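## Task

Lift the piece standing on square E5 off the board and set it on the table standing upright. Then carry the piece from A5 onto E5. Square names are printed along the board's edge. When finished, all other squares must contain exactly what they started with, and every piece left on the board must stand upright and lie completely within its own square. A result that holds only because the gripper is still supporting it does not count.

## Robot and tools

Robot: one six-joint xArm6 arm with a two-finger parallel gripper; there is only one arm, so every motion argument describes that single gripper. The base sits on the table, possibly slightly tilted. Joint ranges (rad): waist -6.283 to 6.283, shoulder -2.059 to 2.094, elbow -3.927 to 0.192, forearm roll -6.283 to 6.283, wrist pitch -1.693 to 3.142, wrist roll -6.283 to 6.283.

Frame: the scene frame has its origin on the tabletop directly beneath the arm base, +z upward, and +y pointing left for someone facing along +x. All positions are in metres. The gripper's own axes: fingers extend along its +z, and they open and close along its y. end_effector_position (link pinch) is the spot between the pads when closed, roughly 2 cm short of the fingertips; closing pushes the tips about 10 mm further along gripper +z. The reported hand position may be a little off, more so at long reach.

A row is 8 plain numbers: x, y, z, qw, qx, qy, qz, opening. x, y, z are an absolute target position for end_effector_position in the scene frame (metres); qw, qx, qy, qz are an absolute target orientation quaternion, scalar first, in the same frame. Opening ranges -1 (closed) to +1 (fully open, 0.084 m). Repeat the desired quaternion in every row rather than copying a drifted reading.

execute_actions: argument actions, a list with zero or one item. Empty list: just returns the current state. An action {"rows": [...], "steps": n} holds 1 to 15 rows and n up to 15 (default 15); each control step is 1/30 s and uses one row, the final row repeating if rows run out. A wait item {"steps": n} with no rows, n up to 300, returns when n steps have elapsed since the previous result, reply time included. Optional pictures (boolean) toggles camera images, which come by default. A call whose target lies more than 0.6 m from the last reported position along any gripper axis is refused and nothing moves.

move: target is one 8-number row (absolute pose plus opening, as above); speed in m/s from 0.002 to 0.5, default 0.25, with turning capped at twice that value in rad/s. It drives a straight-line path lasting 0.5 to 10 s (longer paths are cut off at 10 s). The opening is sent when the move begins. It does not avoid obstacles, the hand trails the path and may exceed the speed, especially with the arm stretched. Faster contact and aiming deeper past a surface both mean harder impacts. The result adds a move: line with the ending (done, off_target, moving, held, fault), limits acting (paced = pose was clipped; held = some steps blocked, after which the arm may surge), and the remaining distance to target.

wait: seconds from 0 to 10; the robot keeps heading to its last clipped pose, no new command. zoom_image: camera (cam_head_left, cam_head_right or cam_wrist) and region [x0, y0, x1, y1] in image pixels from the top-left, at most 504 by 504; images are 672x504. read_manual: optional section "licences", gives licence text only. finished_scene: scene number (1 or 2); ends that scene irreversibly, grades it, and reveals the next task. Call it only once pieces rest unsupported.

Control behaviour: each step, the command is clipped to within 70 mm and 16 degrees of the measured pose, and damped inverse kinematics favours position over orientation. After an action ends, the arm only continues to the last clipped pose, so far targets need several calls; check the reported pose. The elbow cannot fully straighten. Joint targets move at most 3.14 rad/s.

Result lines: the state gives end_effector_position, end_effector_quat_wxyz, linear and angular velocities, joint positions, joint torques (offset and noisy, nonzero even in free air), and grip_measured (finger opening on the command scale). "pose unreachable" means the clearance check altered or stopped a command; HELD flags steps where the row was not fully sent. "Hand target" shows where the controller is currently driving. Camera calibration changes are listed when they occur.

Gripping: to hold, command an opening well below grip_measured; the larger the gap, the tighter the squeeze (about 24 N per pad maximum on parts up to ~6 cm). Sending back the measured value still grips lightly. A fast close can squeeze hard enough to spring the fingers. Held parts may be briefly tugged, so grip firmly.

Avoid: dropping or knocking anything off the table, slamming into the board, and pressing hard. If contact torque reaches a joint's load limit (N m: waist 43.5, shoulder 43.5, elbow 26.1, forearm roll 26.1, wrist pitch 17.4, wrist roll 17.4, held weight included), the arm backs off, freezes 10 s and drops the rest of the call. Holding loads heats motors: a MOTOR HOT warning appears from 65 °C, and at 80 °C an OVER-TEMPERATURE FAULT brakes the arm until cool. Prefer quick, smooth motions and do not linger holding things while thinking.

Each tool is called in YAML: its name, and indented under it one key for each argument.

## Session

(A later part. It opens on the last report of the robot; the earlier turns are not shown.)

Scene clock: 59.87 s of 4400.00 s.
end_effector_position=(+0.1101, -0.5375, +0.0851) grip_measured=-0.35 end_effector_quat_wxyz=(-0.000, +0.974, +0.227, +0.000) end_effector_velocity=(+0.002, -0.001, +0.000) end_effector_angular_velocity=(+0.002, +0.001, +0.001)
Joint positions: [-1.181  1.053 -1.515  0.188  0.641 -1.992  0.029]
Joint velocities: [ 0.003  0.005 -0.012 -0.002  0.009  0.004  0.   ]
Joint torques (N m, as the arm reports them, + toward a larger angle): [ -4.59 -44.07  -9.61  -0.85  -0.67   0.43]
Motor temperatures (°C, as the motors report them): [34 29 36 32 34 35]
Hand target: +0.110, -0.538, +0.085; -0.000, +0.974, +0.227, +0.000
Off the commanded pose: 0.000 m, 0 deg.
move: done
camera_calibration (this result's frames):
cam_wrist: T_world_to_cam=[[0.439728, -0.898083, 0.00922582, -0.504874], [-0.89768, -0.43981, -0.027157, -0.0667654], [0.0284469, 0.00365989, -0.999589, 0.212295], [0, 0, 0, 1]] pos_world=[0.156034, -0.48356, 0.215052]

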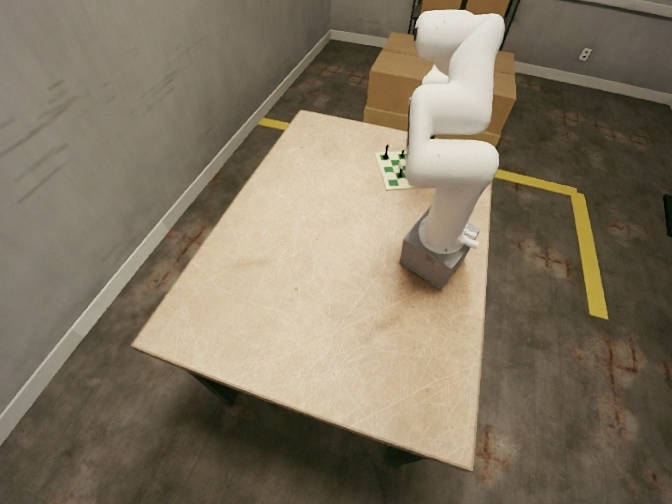

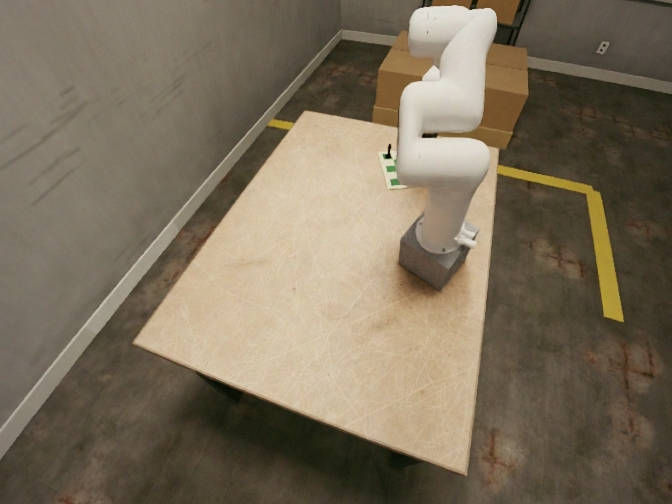

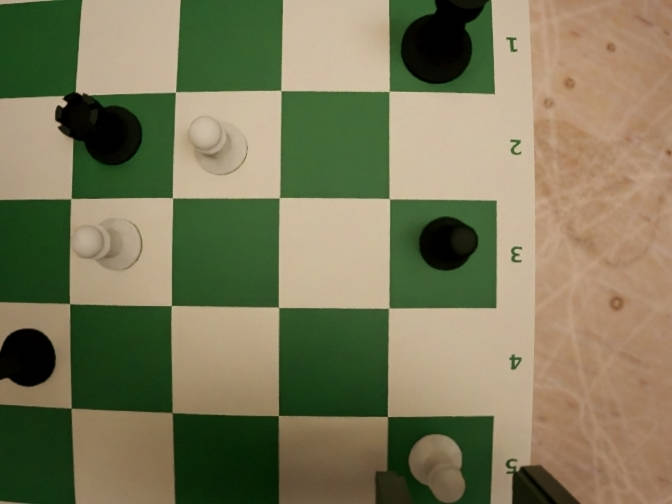

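move:
  target: [0.109,-0.5407,0.039,0,0.974,0.2267,0,-0.33]
  speed: 0.05

execute_actions:
  actions:
    - {"rows":[[0.109,-0.5407,0.039,0,0.974,0.2267,0,-0.4],[0.109,-0.5407,0.039,0,0.974,0.2267,0,-0.46],[0.109,-0.5407,0.039,0,0.974,0.2267,0,-0.52],[0.109,-0.5407,0.039,0,0.974,0.2267,0,-0.58],[0.109,-0.5407,0.039,0,0.974,0.2267,0,-0.63],[0.109,-0.5407,0.039,0,0.974,0.2267,0,-0.68],[0.109,-0.5407,0.039,0,0.974,0.2267,0,-0.73],[0.109,-0.5407,0.039,0,0.974,0.2267,0,-0.78],[0.109,-0.5407,0.039,0,0.974,0.2267,0,-0.83],[0.109,-0.5407,0.039,0,0.974,0.2267,0,-0.88],[0.109,-0.5407,0.039,0,0.974,0.2267,0,-0.93],[0.109,-0.5407,0.039,0,0.974,0.2267,0,-0.97]],"steps":15}

move:
  target: [0.109,-0.5407,0.058,0,0.974,0.2267,0,-0.97]
  speed: 0.05

move:
  target: [0.0412,-0.4062,0.052,0,0.974,0.2267,0,-0.97]
  speed: 0.15

Scene clock: 74.03 s of 4400.00 s.
end_effector_position=(+0.1090, -0.5409, +0.0395) grip_measured=-0.35 end_effector_quat_wxyz=(+0.000, +0.974, +0.227, -0.000) end_effector_velocity=(+0.001, -0.002, -0.002) end_effector_angular_velocity=(-0.004, -0.000, +0.001)
Joint positions: [-1.172  1.176 -1.587  0.203  0.589 -2.001  0.029]
Joint velocities: [ 0.001  0.007 -0.008  0.001 -0.003 -0.     0.   ]
Joint torques (N m, as the arm reports them, + toward a larger angle): [ -4.74 -45.25  -9.26  -0.77  -0.77   0.28]
Motor temperatures (°C, as the motors report them): [34 29 37 32 34 35]
Hand target: +0.109, -0.541, +0.039; -0.000, +0.974, +0.227, -0.000
Off the commanded pose: 0.001 m, 0 deg.
After step 90, 9.87 s passed at rest.
move: done
camera_calibration (this result's frames):
cam_wrist: T_world_to_cam=[[0.439538, -0.898173, 0.00955274, -0.507027], [-0.897796, -0.439632, -0.0261806, -0.0703388], [0.0277144, 0.00293095, -0.999612, 0.166485], [0, 0, 0, 1]] pos_world=[0.155094, -0.486809, 0.169422]

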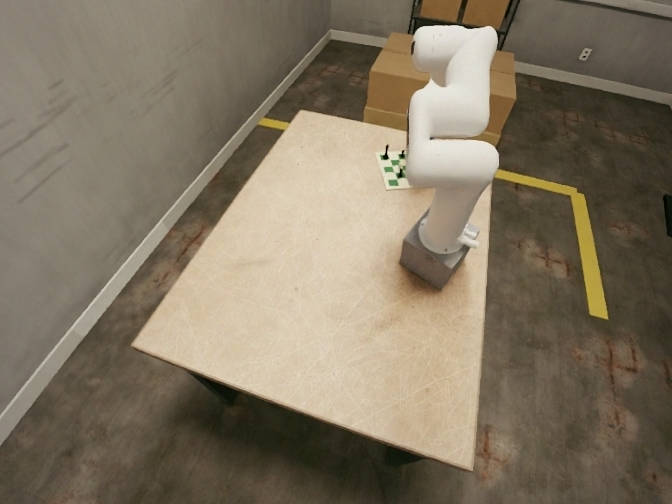

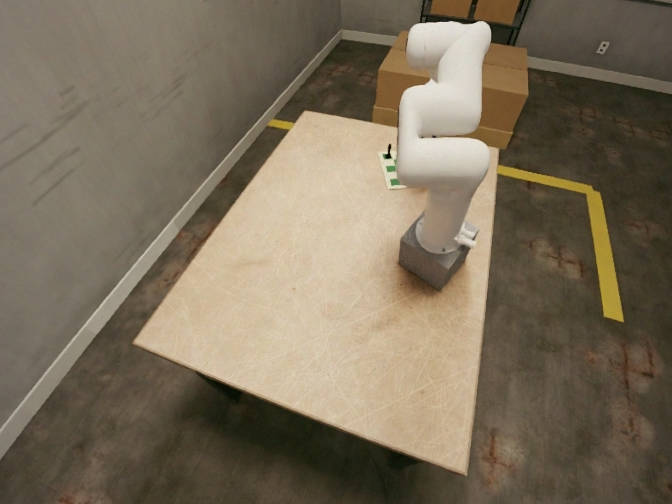

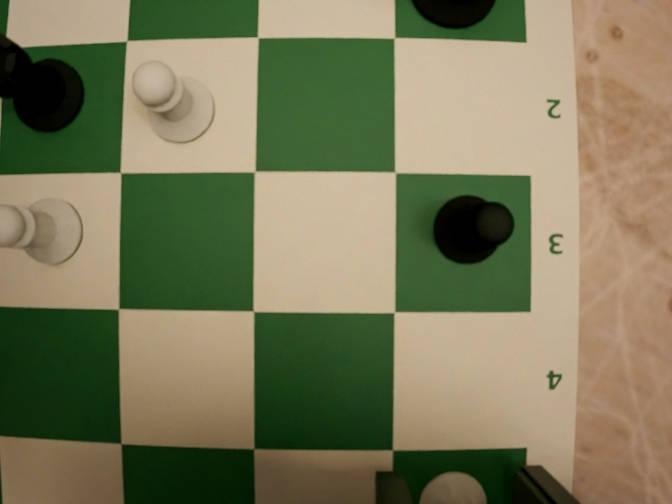

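Scene clock: 74.53 s of 4400.00 s.
end_effector_position=(+0.1090, -0.5407, +0.0390) grip_measured=-0.78 end_effector_quat_wxyz=(+0.000, +0.974, +0.227, -0.000) end_effector_velocity=(-0.000, -0.000, +0.000) end_effector_angular_velocity=(-0.000, -0.000, -0.001)
Joint positions: [-1.172  1.177 -1.587  0.204  0.589 -2.002  0.01 ]
Joint velocities: [-0.001 -0.    -0.    -0.     0.     0.    -0.   ]
Joint torques (N m, as the arm reports them, + toward a larger angle): [ -5.05 -45.11  -9.12  -0.61  -0.76   0.41]
Motor temperatures (°C, as the motors report them): [34 29 37 32 34 35]
Hand target: +0.109, -0.541, +0.039; +0.000, +0.974, +0.227, -0.000
Off the commanded pose: 0.000 m, 0 deg.
Steps of this call (steps 1 to 15: all 15 steps of this action). Readings (end_effector_position):
1: (+0.1090, -0.5409, +0.0394)
2: (+0.1090, -0.5409, +0.0394)
4: (+0.1090, -0.5408, +0.0392)
8: (+0.1090, -0.5407, +0.0391)
15: the state above
camera_calibration (this result's frames):
cam_wrist: T_world_to_cam=[[0.439584, -0.898155, 0.00919686, -0.506888], [-0.897773, -0.439667, -0.0263955, -0.0703213], [0.0277508, 0.00334634, -0.999609, 0.16625], [0, 0, 0, 1]] pos_world=[0.155074, -0.486738, 0.168991]

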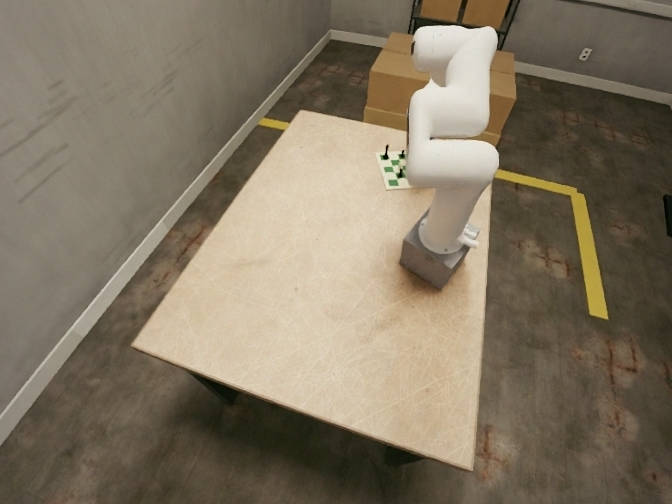

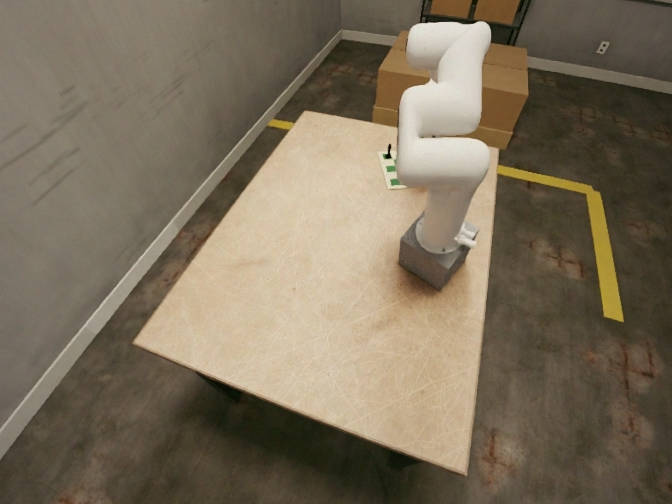

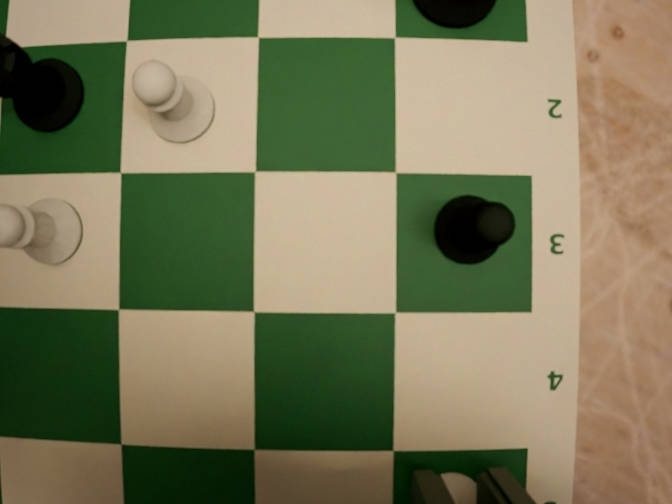

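Scene clock: 75.60 s of 4400.00 s.
end_effector_position=(+0.1090, -0.5406, +0.0576) grip_measured=-0.78 end_effector_quat_wxyz=(-0.000, +0.974, +0.227, +0.000) end_effector_velocity=(-0.000, +0.000, +0.001) end_effector_angular_velocity=(+0.000, +0.000, -0.001)
Joint positions: [-1.176  1.129 -1.561  0.196  0.611 -1.997  0.01 ]
Joint velocities: [-0.    -0.004  0.004 -0.001  0.001  0.001  0.   ]
Joint torques (N m, as the arm reports them, + toward a larger angle): [ -5.21 -44.43  -9.37  -1.05  -0.93   0.58]
Motor temperatures (°C, as the motors report them): [34 29 37 32 34 35]
Hand target: +0.109, -0.541, +0.058; +0.000, +0.974, +0.227, +0.000
Off the commanded pose: 0.000 m, 0 deg.
move: done
camera_calibration (this result's frames):
cam_wrist: T_world_to_cam=[[0.439592, -0.898155, 0.00877596, -0.506865], [-0.89777, -0.439663, -0.0265669, -0.0697669], [0.0277197, 0.00379982, -0.999609, 0.185055], [0, 0, 0, 1]] pos_world=[0.155049, -0.48662, 0.187577]

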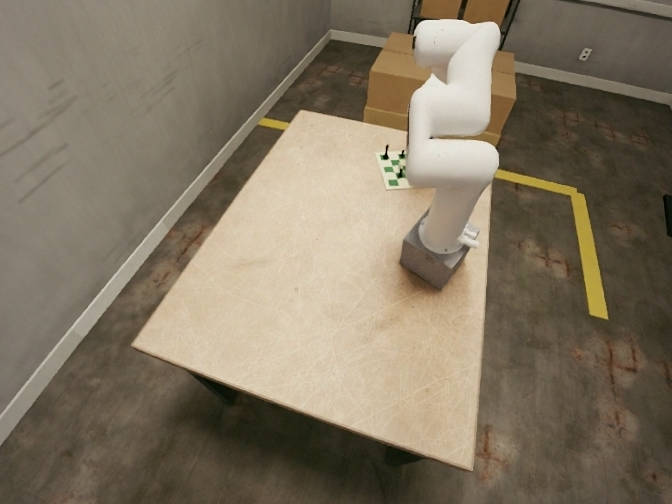

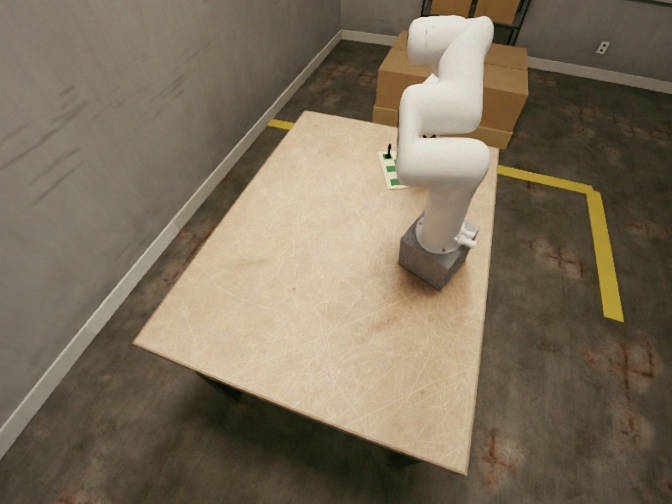

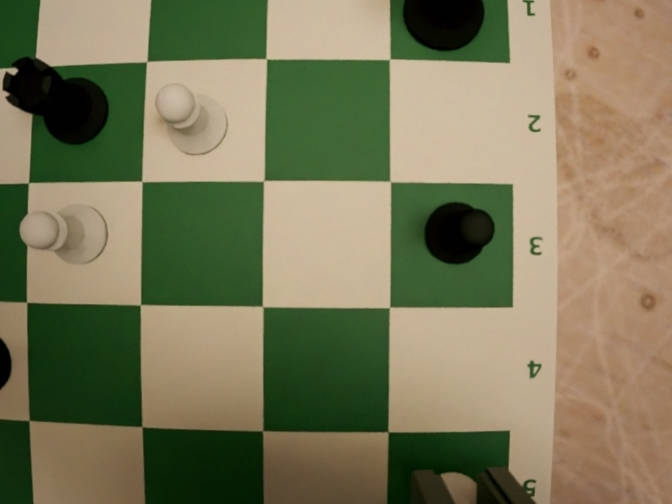

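Scene clock: 77.13 s of 4400.00 s.
end_effector_position=(+0.0410, -0.4068, +0.0520) grip_measured=-0.78 end_effector_quat_wxyz=(-0.000, +0.974, +0.226, -0.001) end_effector_velocity=(-0.001, +0.004, -0.000) end_effector_angular_velocity=(-0.002, -0.006, +0.001)
Joint positions: [-1.236  0.86  -0.944  0.372  0.278 -2.255  0.01 ]
Joint velocities: [ 0.001 -0.005  0.013  0.034 -0.008 -0.034 -0.   ]
Joint torques (N m, as the arm reports them, + toward a larger angle): [ -3.73 -34.99  -6.63  -0.31  -0.77   0.26]
Motor temperatures (°C, as the motors report them): [34 29 37 32 34 35]
Hand target: +0.041, -0.406, +0.052; +0.000, +0.974, +0.226, -0.000
Off the commanded pose: 0.001 m, 0 deg.
move: done
camera_calibration (this result's frames):
cam_wrist: T_world_to_cam=[[0.439205, -0.898346, 0.00858315, -0.356872], [-0.898001, -0.439277, -0.0251069, -0.0720398], [0.026325, 0.0033194, -0.999648, 0.180639], [0, 0, 0, 1]] pos_world=[0.0872932, -0.35284, 0.181829]

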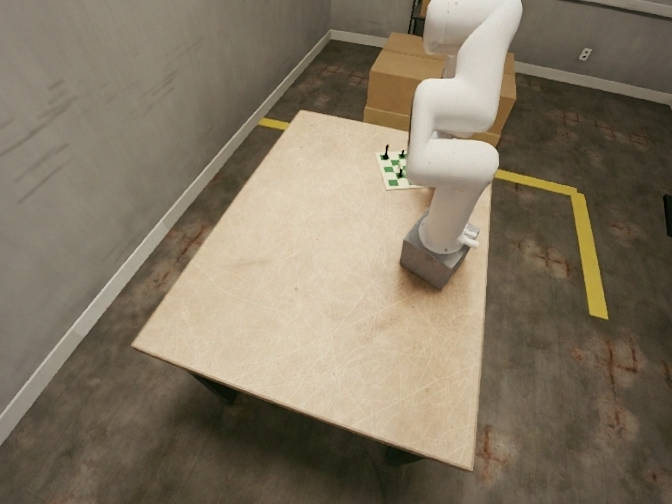

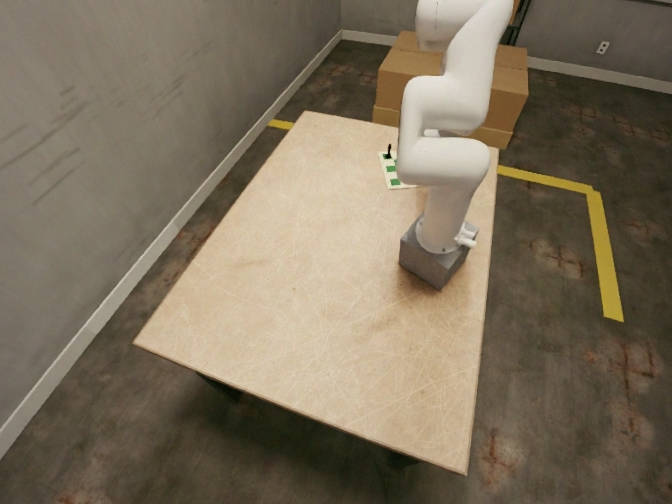

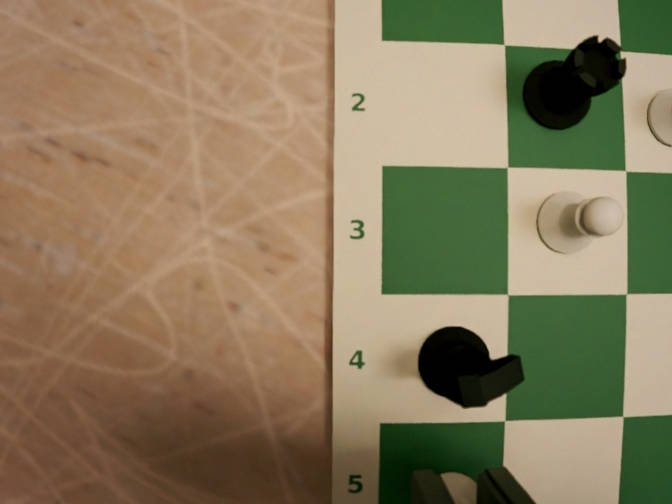

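move:
  target: [0.0408,-0.4060,0.037,0,0.974,0.2267,0,-0.97]
  speed: 0.02

move:
  target: [0.0408,-0.4060,0.037,0,0.974,0.2267,0,-0.4]

move:
  target: [0.0408,-0.4060,0.11,0,0.974,0.2267,0,-0.4]
  speed: 0.1

Scene clock: 84.70 s of 4400.00 s.
end_effector_position=(+0.0409, -0.4066, +0.0378) grip_measured=-0.78 end_effector_quat_wxyz=(+0.001, +0.974, +0.227, -0.000) end_effector_velocity=(+0.000, -0.001, -0.001) end_effector_angular_velocity=(-0.004, -0.001, +0.000)
Joint positions: [-1.226  0.905 -0.965  0.421  0.255 -2.294  0.01 ]
Joint velocities: [ 0.002  0.006 -0.004  0.014 -0.005 -0.011 -0.   ]
Joint torques (N m, as the arm reports them, + toward a larger angle): [ -3.58 -32.26  -5.76  -0.73  -0.74   0.42]
Motor temperatures (°C, as the motors report them): [34 29 37 32 34 35]
Hand target: +0.041, -0.406, +0.037; -0.000, +0.974, +0.227, -0.000
Off the commanded pose: 0.001 m, 0 deg.
After step 90, 3.57 s passed at rest.
move: done
camera_calibration (this result's frames):
cam_wrist: T_world_to_cam=[[0.439586, -0.898142, 0.0102406, -0.356461], [-0.897772, -0.4397, -0.0258638, -0.0725595], [0.0277322, 0.0021756, -0.999613, 0.165948], [0, 0, 0, 1]] pos_world=[0.0869513, -0.352418, 0.167657]

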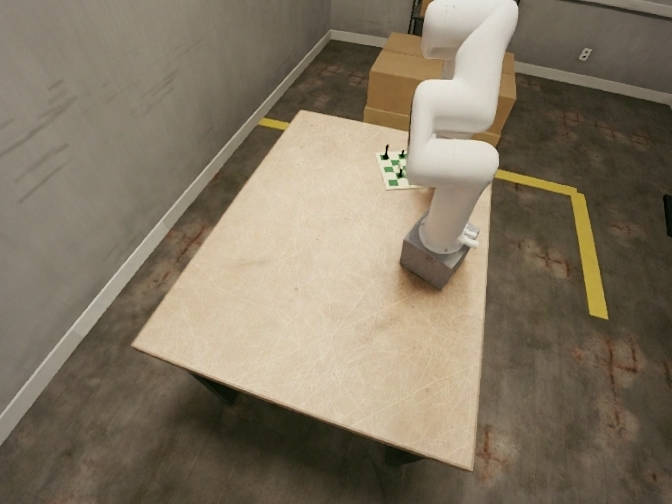

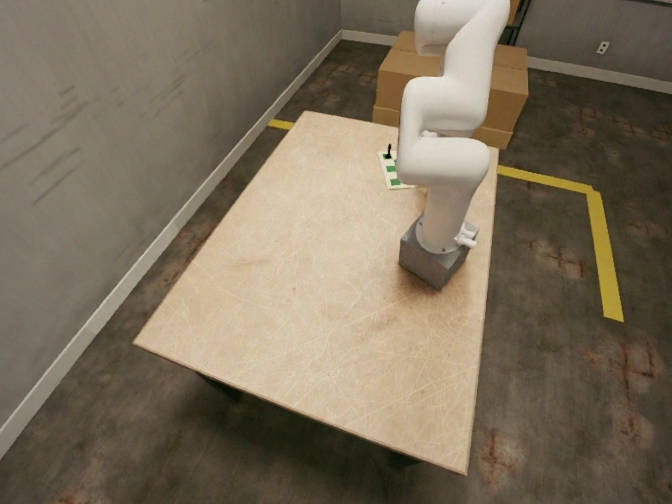

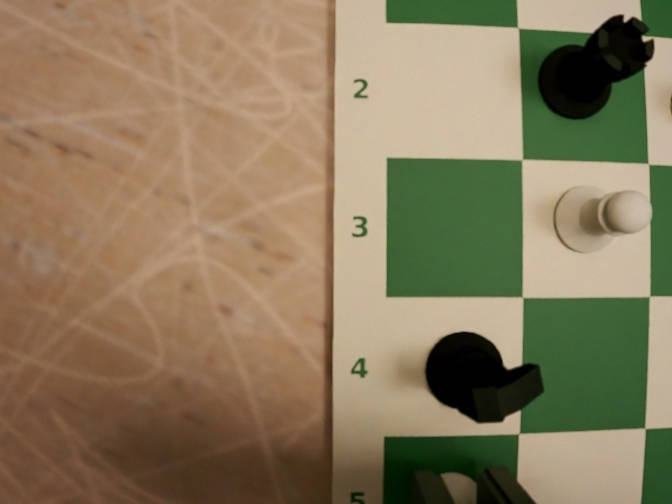

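Scene clock: 85.40 s of 4400.00 s.
end_effector_position=(+0.0408, -0.4060, +0.0370) grip_measured=-0.42 end_effector_quat_wxyz=(+0.000, +0.974, +0.227, -0.000) end_effector_velocity=(+0.000, +0.000, -0.000) end_effector_angular_velocity=(+0.001, -0.001, +0.000)
Joint positions: [-1.225  0.906 -0.965  0.423  0.254 -2.295  0.026]
Joint velocities: [ 0.    -0.    -0.     0.     0.002 -0.     0.   ]
Joint torques (N m, as the arm reports them, + toward a larger angle): [ -2.91 -34.91  -6.15  -0.87  -0.86   0.37]
Motor temperatures (°C, as the motors report them): [34 29 37 32 34 35]
Hand target: +0.041, -0.406, +0.037; +0.000, +0.974, +0.227, -0.000
Off the commanded pose: 0.000 m, 0 deg.
move: done
camera_calibration (this result's frames):
cam_wrist: T_world_to_cam=[[0.43958, -0.898157, 0.00911698, -0.355877], [-0.897776, -0.439661, -0.0264084, -0.0723705], [0.0277272, 0.00342357, -0.99961, 0.165692], [0, 0, 0, 1]] pos_world=[0.0868697, -0.352019, 0.166961]

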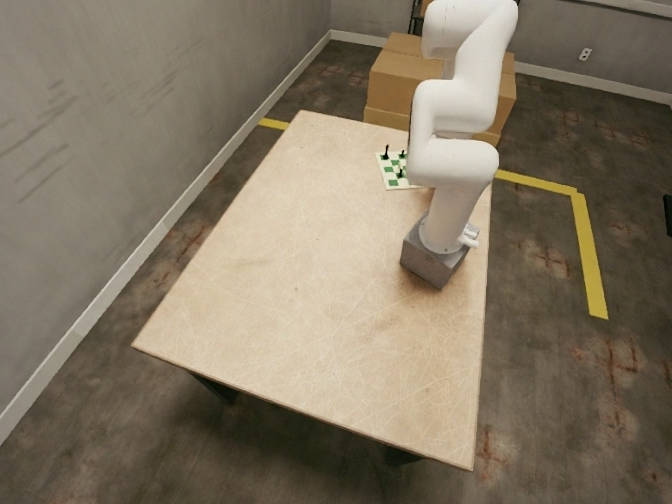

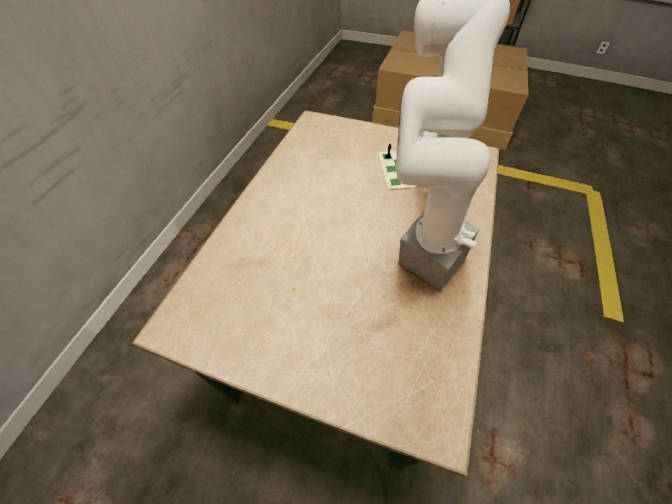

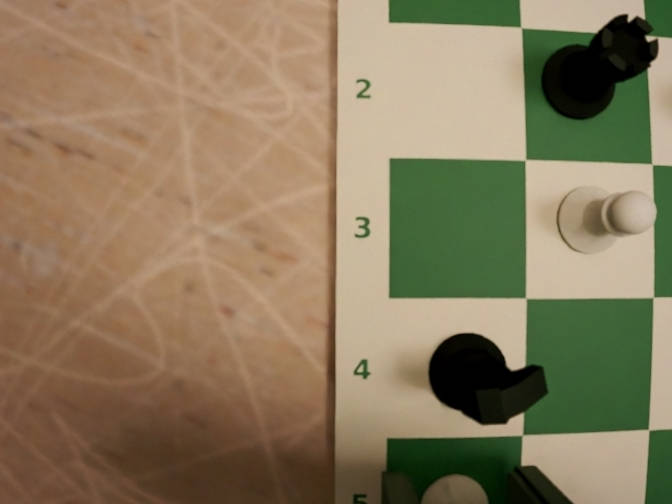

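Scene clock: 86.63 s of 4400.00 s.
end_effector_position=(+0.0408, -0.4058, +0.1096) grip_measured=-0.42 end_effector_quat_wxyz=(-0.000, +0.974, +0.227, +0.000) end_effector_velocity=(+0.000, -0.001, +0.003) end_effector_angular_velocity=(-0.002, +0.000, +0.001)
Joint positions: [-1.271  0.681 -0.878  0.255  0.388 -2.167  0.026]
Joint velocities: [-0.001 -0.008  0.001 -0.005  0.005  0.004 -0.   ]
Joint torques (N m, as the arm reports them, + toward a larger angle): [ -2.97 -31.8   -7.64  -0.73  -0.86   0.09]
Motor temperatures (°C, as the motors report them): [34 29 37 32 34 35]
Hand target: +0.041, -0.406, +0.110; -0.000, +0.974, +0.227, +0.000
Off the commanded pose: 0.000 m, 0 deg.
move: done
camera_calibration (this result's frames):
cam_wrist: T_world_to_cam=[[0.439658, -0.898123, 0.00869408, -0.356308], [-0.897732, -0.439726, -0.0268109, -0.0703373], [0.0279025, 0.0039827, -0.999603, 0.238462], [0, 0, 0, 1]] pos_world=[0.0868563, -0.351888, 0.239579]

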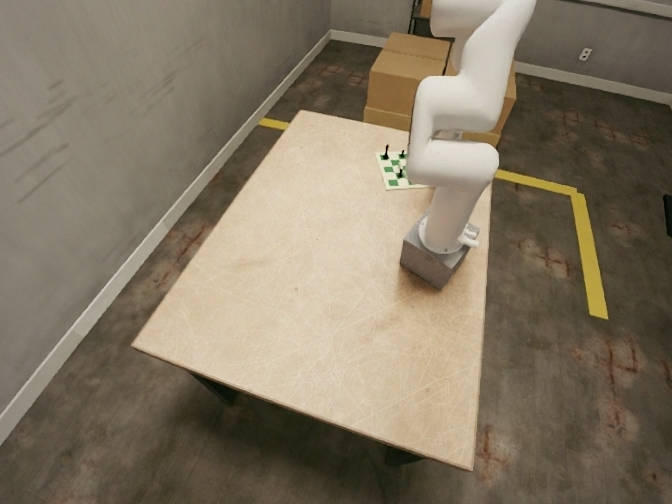

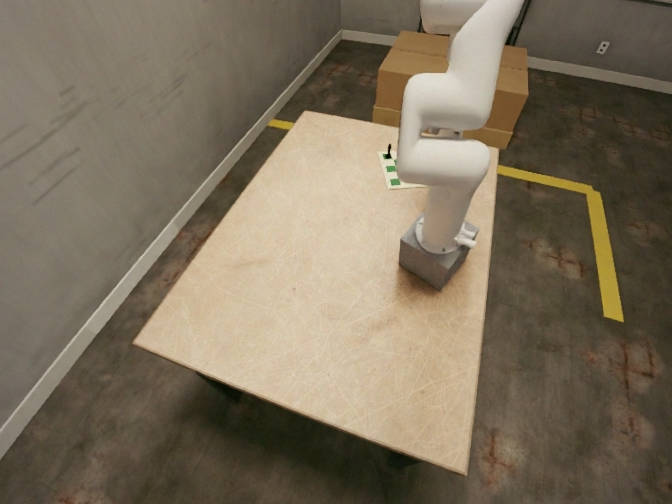

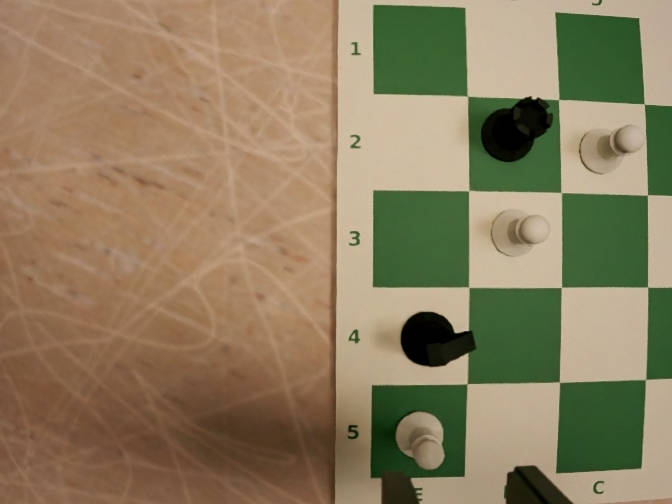

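finished_scene:
  scene: 2

The scene is finished: the task was done.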